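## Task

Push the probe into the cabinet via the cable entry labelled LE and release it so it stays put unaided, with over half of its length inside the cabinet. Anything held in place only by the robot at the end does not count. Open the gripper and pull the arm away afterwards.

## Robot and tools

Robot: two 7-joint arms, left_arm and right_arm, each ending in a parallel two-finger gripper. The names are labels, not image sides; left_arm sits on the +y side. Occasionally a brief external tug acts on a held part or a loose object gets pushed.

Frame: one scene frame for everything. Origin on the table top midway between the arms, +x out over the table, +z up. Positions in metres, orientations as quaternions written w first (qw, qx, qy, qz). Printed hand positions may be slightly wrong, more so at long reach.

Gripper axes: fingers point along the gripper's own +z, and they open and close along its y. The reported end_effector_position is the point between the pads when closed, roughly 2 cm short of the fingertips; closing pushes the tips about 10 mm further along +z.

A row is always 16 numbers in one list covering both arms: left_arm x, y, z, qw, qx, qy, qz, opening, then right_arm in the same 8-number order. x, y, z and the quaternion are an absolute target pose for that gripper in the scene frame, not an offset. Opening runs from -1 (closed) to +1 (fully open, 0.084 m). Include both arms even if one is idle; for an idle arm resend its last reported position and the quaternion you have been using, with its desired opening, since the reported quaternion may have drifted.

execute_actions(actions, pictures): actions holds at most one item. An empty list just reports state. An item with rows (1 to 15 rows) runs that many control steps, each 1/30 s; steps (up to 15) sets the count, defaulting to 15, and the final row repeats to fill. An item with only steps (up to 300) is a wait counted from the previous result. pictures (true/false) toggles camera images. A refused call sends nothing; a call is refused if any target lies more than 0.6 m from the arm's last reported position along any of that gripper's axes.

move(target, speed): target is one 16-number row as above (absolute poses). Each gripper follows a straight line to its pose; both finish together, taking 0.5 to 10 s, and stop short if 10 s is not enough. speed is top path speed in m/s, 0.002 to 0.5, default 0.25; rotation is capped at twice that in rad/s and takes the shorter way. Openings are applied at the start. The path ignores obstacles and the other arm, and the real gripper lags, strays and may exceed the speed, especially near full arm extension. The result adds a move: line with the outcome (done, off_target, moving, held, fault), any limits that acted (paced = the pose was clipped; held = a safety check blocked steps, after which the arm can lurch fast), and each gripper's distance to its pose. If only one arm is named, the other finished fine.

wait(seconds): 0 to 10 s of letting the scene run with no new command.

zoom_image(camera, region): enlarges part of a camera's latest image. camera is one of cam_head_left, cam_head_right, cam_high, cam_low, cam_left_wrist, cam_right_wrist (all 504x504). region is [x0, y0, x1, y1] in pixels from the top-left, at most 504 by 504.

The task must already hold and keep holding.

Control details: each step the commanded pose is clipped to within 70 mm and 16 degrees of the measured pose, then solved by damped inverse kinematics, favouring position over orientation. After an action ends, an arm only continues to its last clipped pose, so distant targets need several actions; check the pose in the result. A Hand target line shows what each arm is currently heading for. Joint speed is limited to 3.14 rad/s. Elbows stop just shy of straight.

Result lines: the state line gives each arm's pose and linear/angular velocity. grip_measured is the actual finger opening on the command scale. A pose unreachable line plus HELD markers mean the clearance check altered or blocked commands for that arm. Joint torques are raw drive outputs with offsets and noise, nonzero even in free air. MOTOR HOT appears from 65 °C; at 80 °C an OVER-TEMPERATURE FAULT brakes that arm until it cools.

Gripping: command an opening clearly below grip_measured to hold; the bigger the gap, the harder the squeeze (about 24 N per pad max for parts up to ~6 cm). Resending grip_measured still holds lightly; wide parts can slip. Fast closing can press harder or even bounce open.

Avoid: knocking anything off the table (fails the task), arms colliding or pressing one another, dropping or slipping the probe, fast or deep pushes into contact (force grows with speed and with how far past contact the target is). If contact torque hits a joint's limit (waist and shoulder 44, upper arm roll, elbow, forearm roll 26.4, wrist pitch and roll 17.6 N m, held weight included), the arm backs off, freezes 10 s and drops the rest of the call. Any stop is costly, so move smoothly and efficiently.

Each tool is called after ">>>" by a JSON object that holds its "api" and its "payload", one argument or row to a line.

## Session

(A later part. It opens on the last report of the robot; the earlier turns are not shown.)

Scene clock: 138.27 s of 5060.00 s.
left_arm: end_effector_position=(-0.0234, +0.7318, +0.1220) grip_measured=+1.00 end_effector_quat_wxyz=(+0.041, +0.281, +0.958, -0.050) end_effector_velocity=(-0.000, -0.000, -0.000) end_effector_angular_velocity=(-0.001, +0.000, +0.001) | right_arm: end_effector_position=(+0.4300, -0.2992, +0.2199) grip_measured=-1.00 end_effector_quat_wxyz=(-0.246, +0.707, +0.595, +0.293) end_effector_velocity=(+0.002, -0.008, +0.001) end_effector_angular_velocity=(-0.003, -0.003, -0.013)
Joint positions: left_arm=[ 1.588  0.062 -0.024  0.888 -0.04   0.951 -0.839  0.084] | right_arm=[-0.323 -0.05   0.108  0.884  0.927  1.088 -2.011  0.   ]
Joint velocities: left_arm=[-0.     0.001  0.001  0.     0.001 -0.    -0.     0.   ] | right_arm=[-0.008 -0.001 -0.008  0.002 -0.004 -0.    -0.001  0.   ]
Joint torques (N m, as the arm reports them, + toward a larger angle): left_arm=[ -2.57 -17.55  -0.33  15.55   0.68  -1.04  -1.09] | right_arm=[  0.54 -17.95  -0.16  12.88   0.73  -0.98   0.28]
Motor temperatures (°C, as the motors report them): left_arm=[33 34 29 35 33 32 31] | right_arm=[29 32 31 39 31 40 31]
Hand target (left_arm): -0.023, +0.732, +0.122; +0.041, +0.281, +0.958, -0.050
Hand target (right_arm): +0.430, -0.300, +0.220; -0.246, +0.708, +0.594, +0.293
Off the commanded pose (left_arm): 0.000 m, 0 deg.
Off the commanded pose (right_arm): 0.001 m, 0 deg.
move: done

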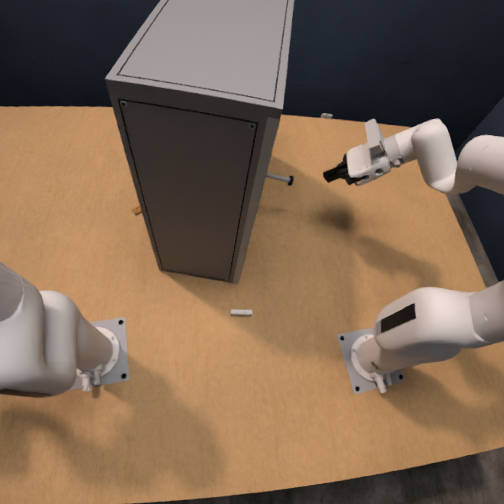

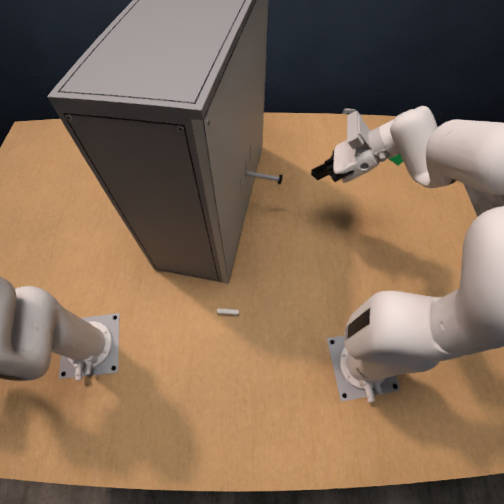

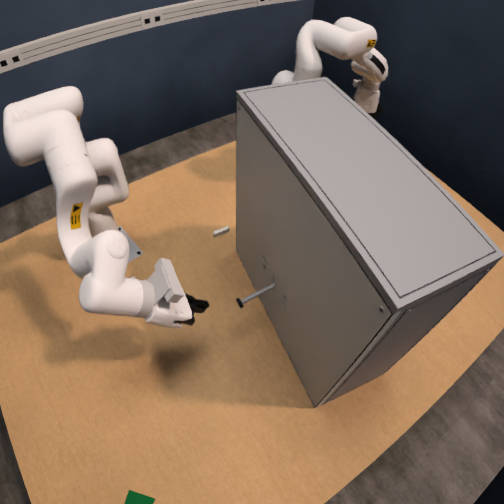

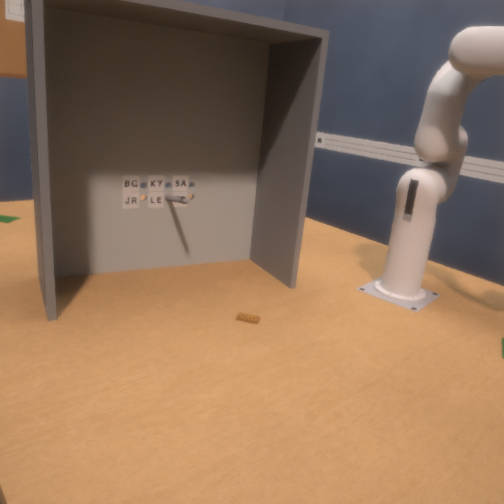

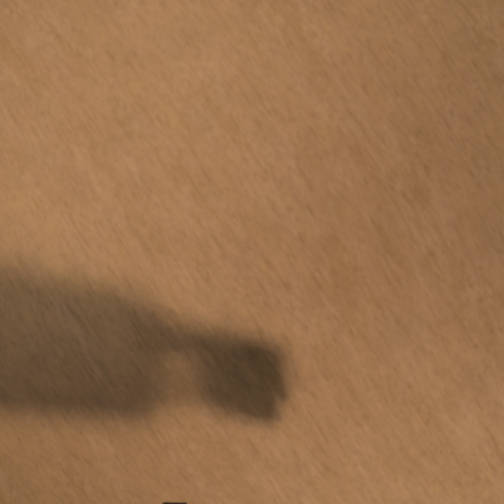

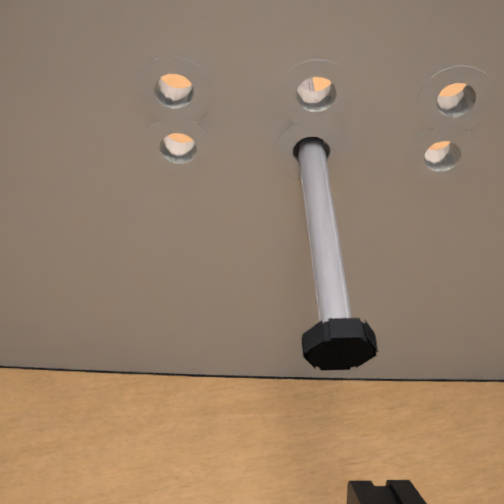

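>>> {"api": "move", "payload": {
  "target": [-0.0234,0.7318,0.122,0.041,0.281,0.958,-0.05,1,0.439,-0.24,0.178,-0.246,0.708,0.594,0.293,-1],
  "speed": 0.1
}}

>>> {"api": "move", "payload": {
  "target": [-0.0234,0.7318,0.122,0.041,0.281,0.958,-0.05,1,0.448,-0.19,0.183,-0.246,0.708,0.594,0.293,-1],
  "speed": 0.02
}}

>>> {"api": "zoom_image", "payload": {
  "camera": "cam_head_right",
  "region": [230,130,330,210]
}}

Scene clock: 148.03 s of 5060.00 s.
left_arm: end_effector_position=(-0.0234, +0.7318, +0.1220) grip_measured=+1.00 end_effector_quat_wxyz=(+0.041, +0.281, +0.958, -0.050) end_effector_velocity=(+0.000, -0.000, +0.000) end_effector_angular_velocity=(+0.000, +0.001, -0.001) | right_arm: end_effector_position=(+0.4393, -0.2405, +0.1782) grip_measured=-1.00 end_effector_quat_wxyz=(-0.246, +0.708, +0.593, +0.293) end_effector_velocity=(-0.000, +0.000, -0.001) end_effector_angular_velocity=(-0.001, -0.000, +0.001)
Joint positions: left_arm=[ 1.588  0.062 -0.024  0.888 -0.04   0.951 -0.839  0.084] | right_arm=[-0.239  0.045  0.193  0.863  1.038  0.906 -2.031  0.   ]
Joint velocities: left_arm=[-0.    -0.001 -0.    -0.     0.001  0.001  0.    -0.   ] | right_arm=[ 0.001  0.001 -0.     0.    -0.    -0.001 -0.001  0.   ]
Joint torques (N m, as the arm reports them, + toward a larger angle): left_arm=[ -2.9  -17.57  -0.29  15.75   0.75  -0.99  -1.12] | right_arm=[  0.66 -19.29   0.36  12.4    0.5   -0.92   0.3 ]
Motor temperatures (°C, as the motors report them): left_arm=[33 34 29 35 33 32 31] | right_arm=[29 32 31 39 31 40 31]
Hand target (left_arm): -0.023, +0.732, +0.122; +0.041, +0.281, +0.958, -0.050
Hand target (right_arm): +0.439, -0.240, +0.178; -0.246, +0.708, +0.594, +0.293
Off the commanded pose (left_arm): 0.000 m, 0 deg.
Off the commanded pose (right_arm): 0.001 m, 0 deg.
After step 240, 0.67 s passed at rest.
move: done

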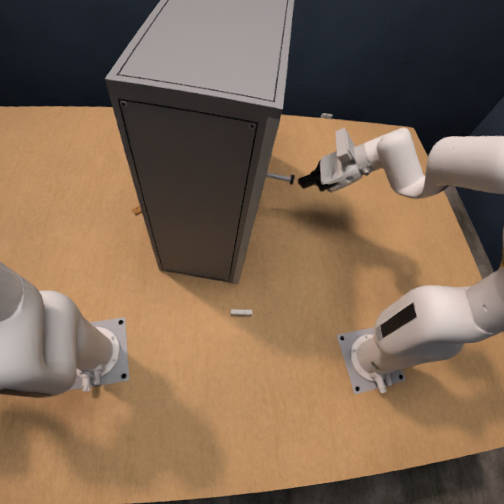

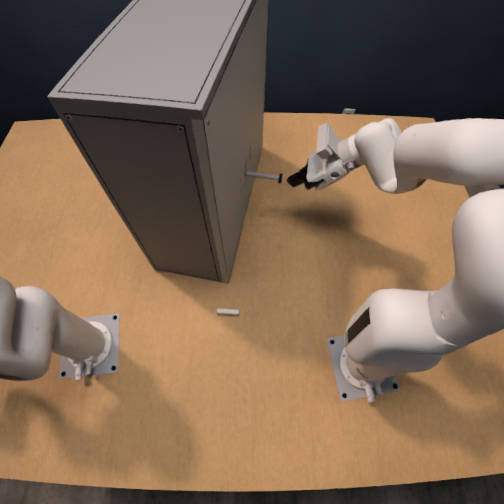

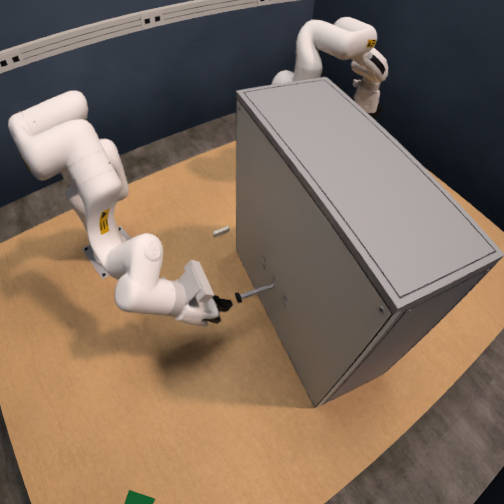

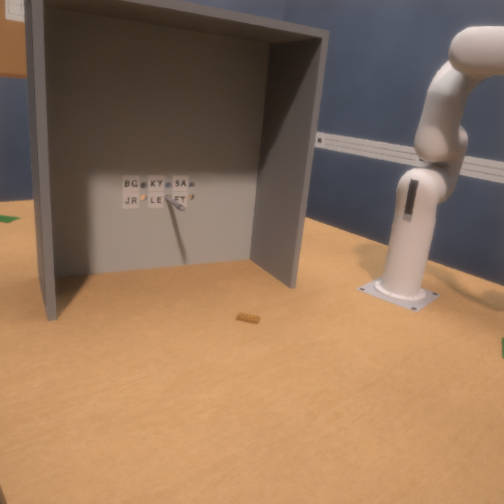

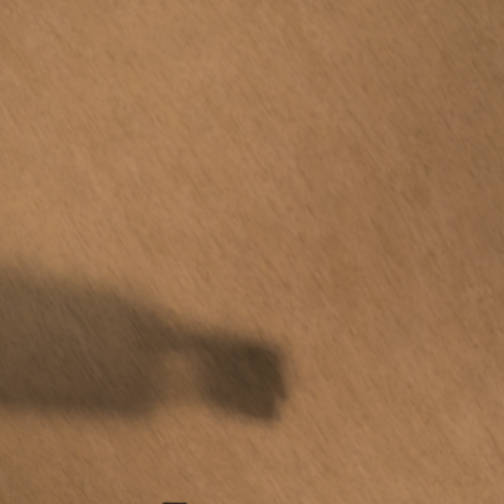

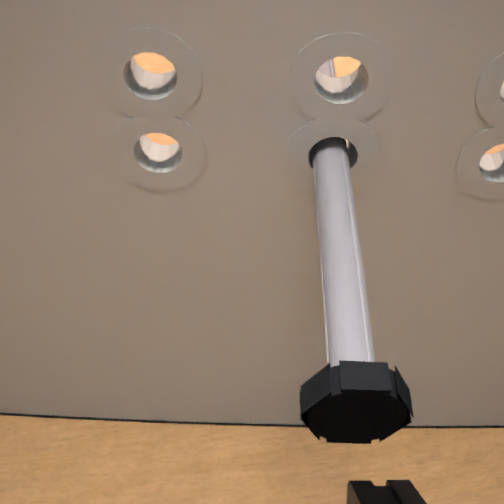

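Scene clock: 150.87 s of 5060.00 s.
left_arm: end_effector_position=(-0.0234, +0.7318, +0.1220) grip_measured=+1.00 end_effector_quat_wxyz=(+0.041, +0.281, +0.958, -0.050) end_effector_velocity=(-0.000, +0.000, +0.000) end_effector_angular_velocity=(+0.001, +0.001, -0.001) | right_arm: end_effector_position=(+0.4479, -0.1900, +0.1830) grip_measured=-1.00 end_effector_quat_wxyz=(-0.246, +0.708, +0.594, +0.293) end_effector_velocity=(+0.001, -0.002, -0.000) end_effector_angular_velocity=(+0.000, +0.000, -0.006)
Joint positions: left_arm=[ 1.588  0.062 -0.024  0.888 -0.04   0.951 -0.839  0.084] | right_arm=[-0.173  0.082  0.253  0.91   1.065  0.825 -1.954  0.   ]
Joint velocities: left_arm=[-0.    -0.    -0.     0.001  0.002 -0.     0.     0.   ] | right_arm=[-0.001  0.    -0.002 -0.     0.002 -0.002  0.     0.   ]
Joint torques (N m, as the arm reports them, + toward a larger angle): left_arm=[ -2.45 -17.49  -0.3   15.76   0.76  -0.96  -1.05] | right_arm=[  0.47 -20.2    0.59  12.6    0.51  -1.14   0.25]
Motor temperatures (°C, as the motors report them): left_arm=[33 34 29 35 33 32 31] | right_arm=[29 32 31 39 31 40 31]
Hand target (left_arm): -0.023, +0.732, +0.122; +0.041, +0.281, +0.958, -0.050
Hand target (right_arm): +0.448, -0.190, +0.183; -0.246, +0.708, +0.594, +0.293
Off the commanded pose (left_arm): 0.000 m, 0 deg.
Off the commanded pose (right_arm): 0.000 m, 0 deg.
move: done

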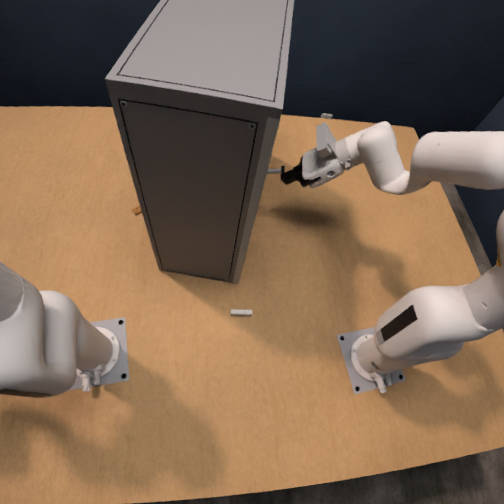

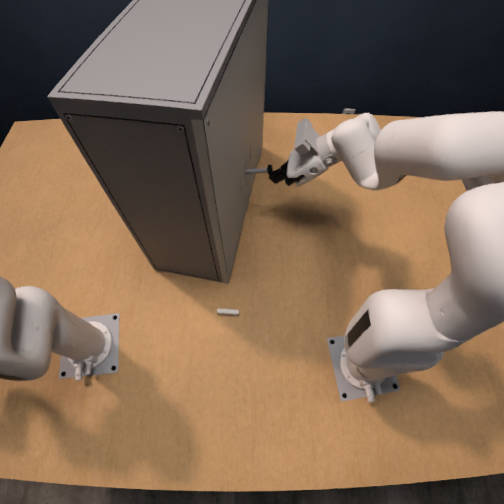

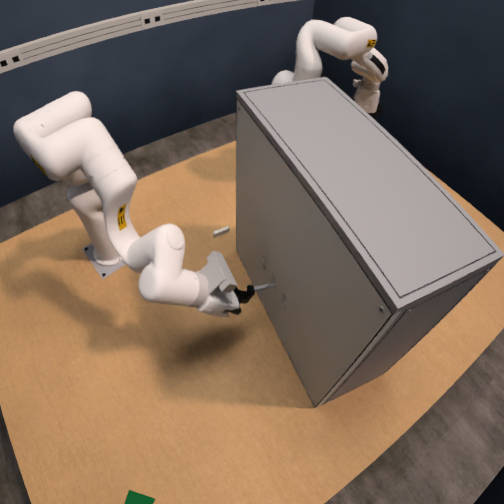

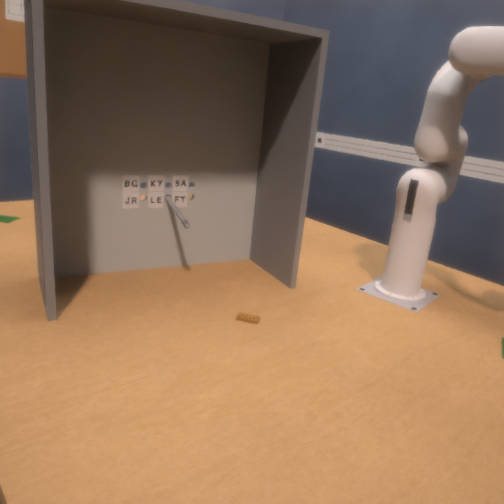

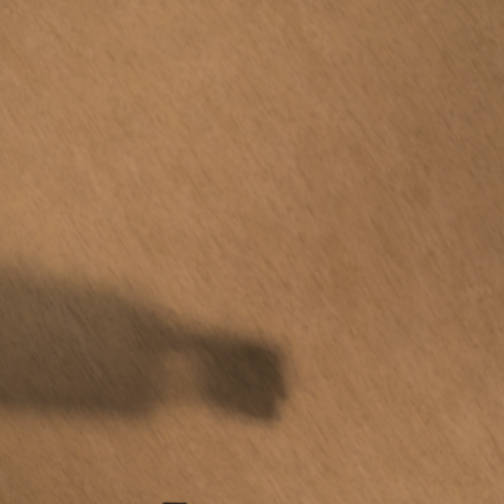

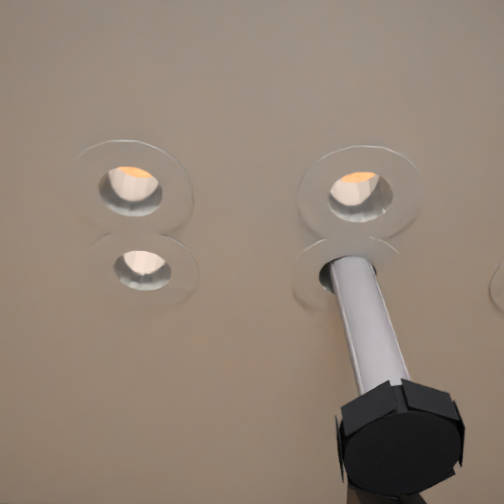

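Region (230, 130, 330, 210) of cam_head_right's 504x504 image, scaled by 5.040, with more detail than that image has; it fills the top 403 rows of this view, and the rest is white.

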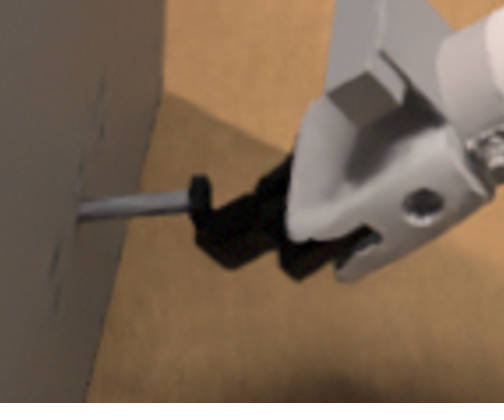

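>>> {"api": "move", "payload": {
  "target": [-0.0234,0.7318,0.122,0.041,0.281,0.958,-0.05,1,0.43,-0.3,0.18,-0.246,0.708,0.594,0.293,-1],
  "speed": 0.15
}}

Scene clock: 156.23 s of 5060.00 s.
left_arm: end_effector_position=(-0.0234, +0.7318, +0.1220) grip_measured=+1.00 end_effector_quat_wxyz=(+0.041, +0.281, +0.958, -0.050) end_effector_velocity=(+0.000, +0.000, +0.000) end_effector_angular_velocity=(+0.001, -0.000, -0.000) | right_arm: end_effector_position=(+0.4300, -0.2993, +0.1800) grip_measured=-1.00 end_effector_quat_wxyz=(-0.246, +0.707, +0.595, +0.293) end_effector_velocity=(+0.000, -0.003, -0.000) end_effector_angular_velocity=(-0.001, +0.000, -0.003)
Joint positions: left_arm=[ 1.588  0.062 -0.024  0.888 -0.04   0.951 -0.839  0.084] | right_arm=[-0.318  0.018  0.116  0.847  0.973  1.015 -2.098  0.   ]
Joint velocities: left_arm=[ 0.    -0.001 -0.    -0.    -0.    -0.    -0.    -0.   ] | right_arm=[-0.003  0.    -0.003  0.    -0.003  0.002 -0.001  0.   ]
Joint torques (N m, as the arm reports them, + toward a larger angle): left_arm=[ -2.77 -17.51  -0.27  15.8    0.67  -1.02  -1.03] | right_arm=[  0.31 -18.85  -0.23  12.31   0.69  -0.82   0.26]
Motor temperatures (°C, as the motors report them): left_arm=[33 34 29 35 33 32 31] | right_arm=[29 32 31 39 31 40 31]
Hand target (left_arm): -0.023, +0.732, +0.122; +0.041, +0.281, +0.958, -0.050
Hand target (right_arm): +0.430, -0.300, +0.180; -0.246, +0.708, +0.594, +0.293
Off the commanded pose (left_arm): 0.000 m, 0 deg.
Off the commanded pose (right_arm): 0.001 m, 0 deg.
After step 110, 0.57 s passed at rest.
move: done

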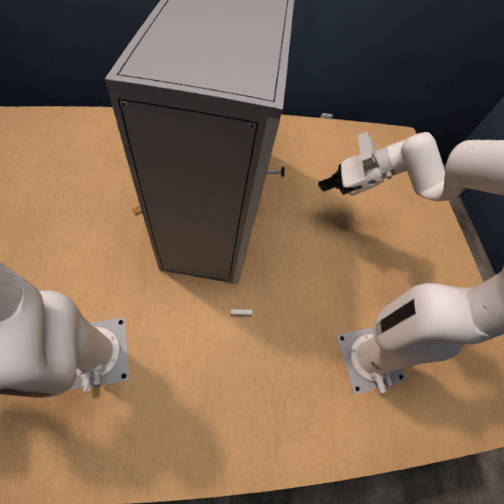

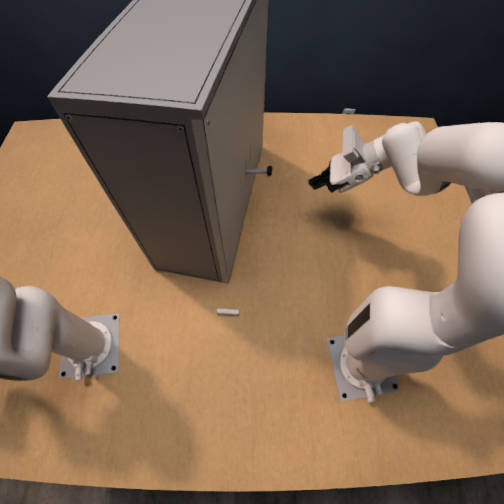

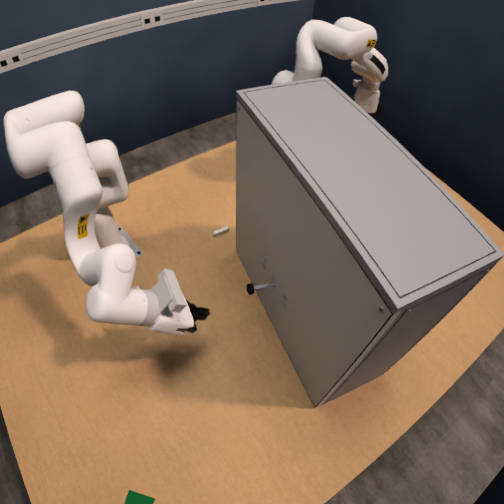

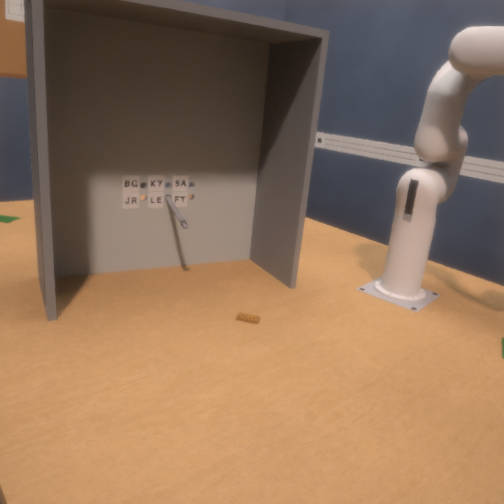

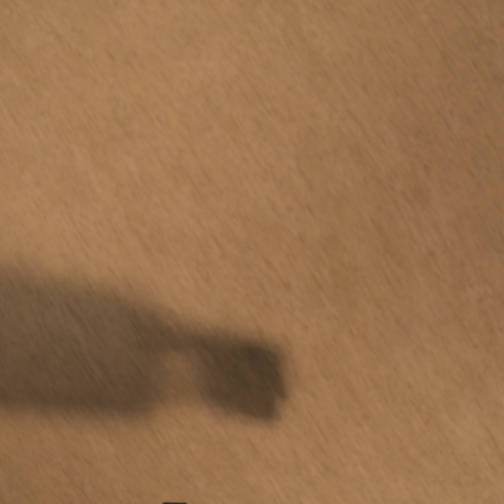

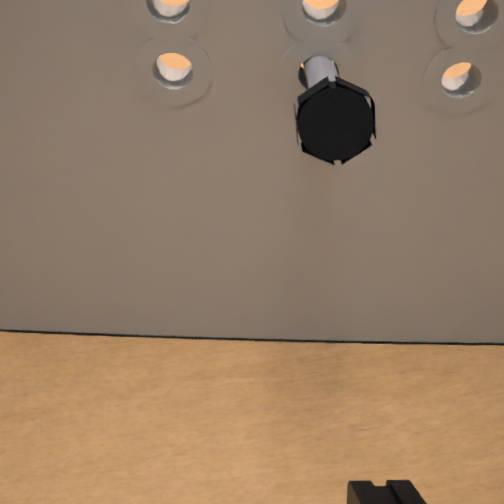

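>>> {"api": "finished_scene", "payload": {
  "scene": 1
}}

The scene is finished: the task was done.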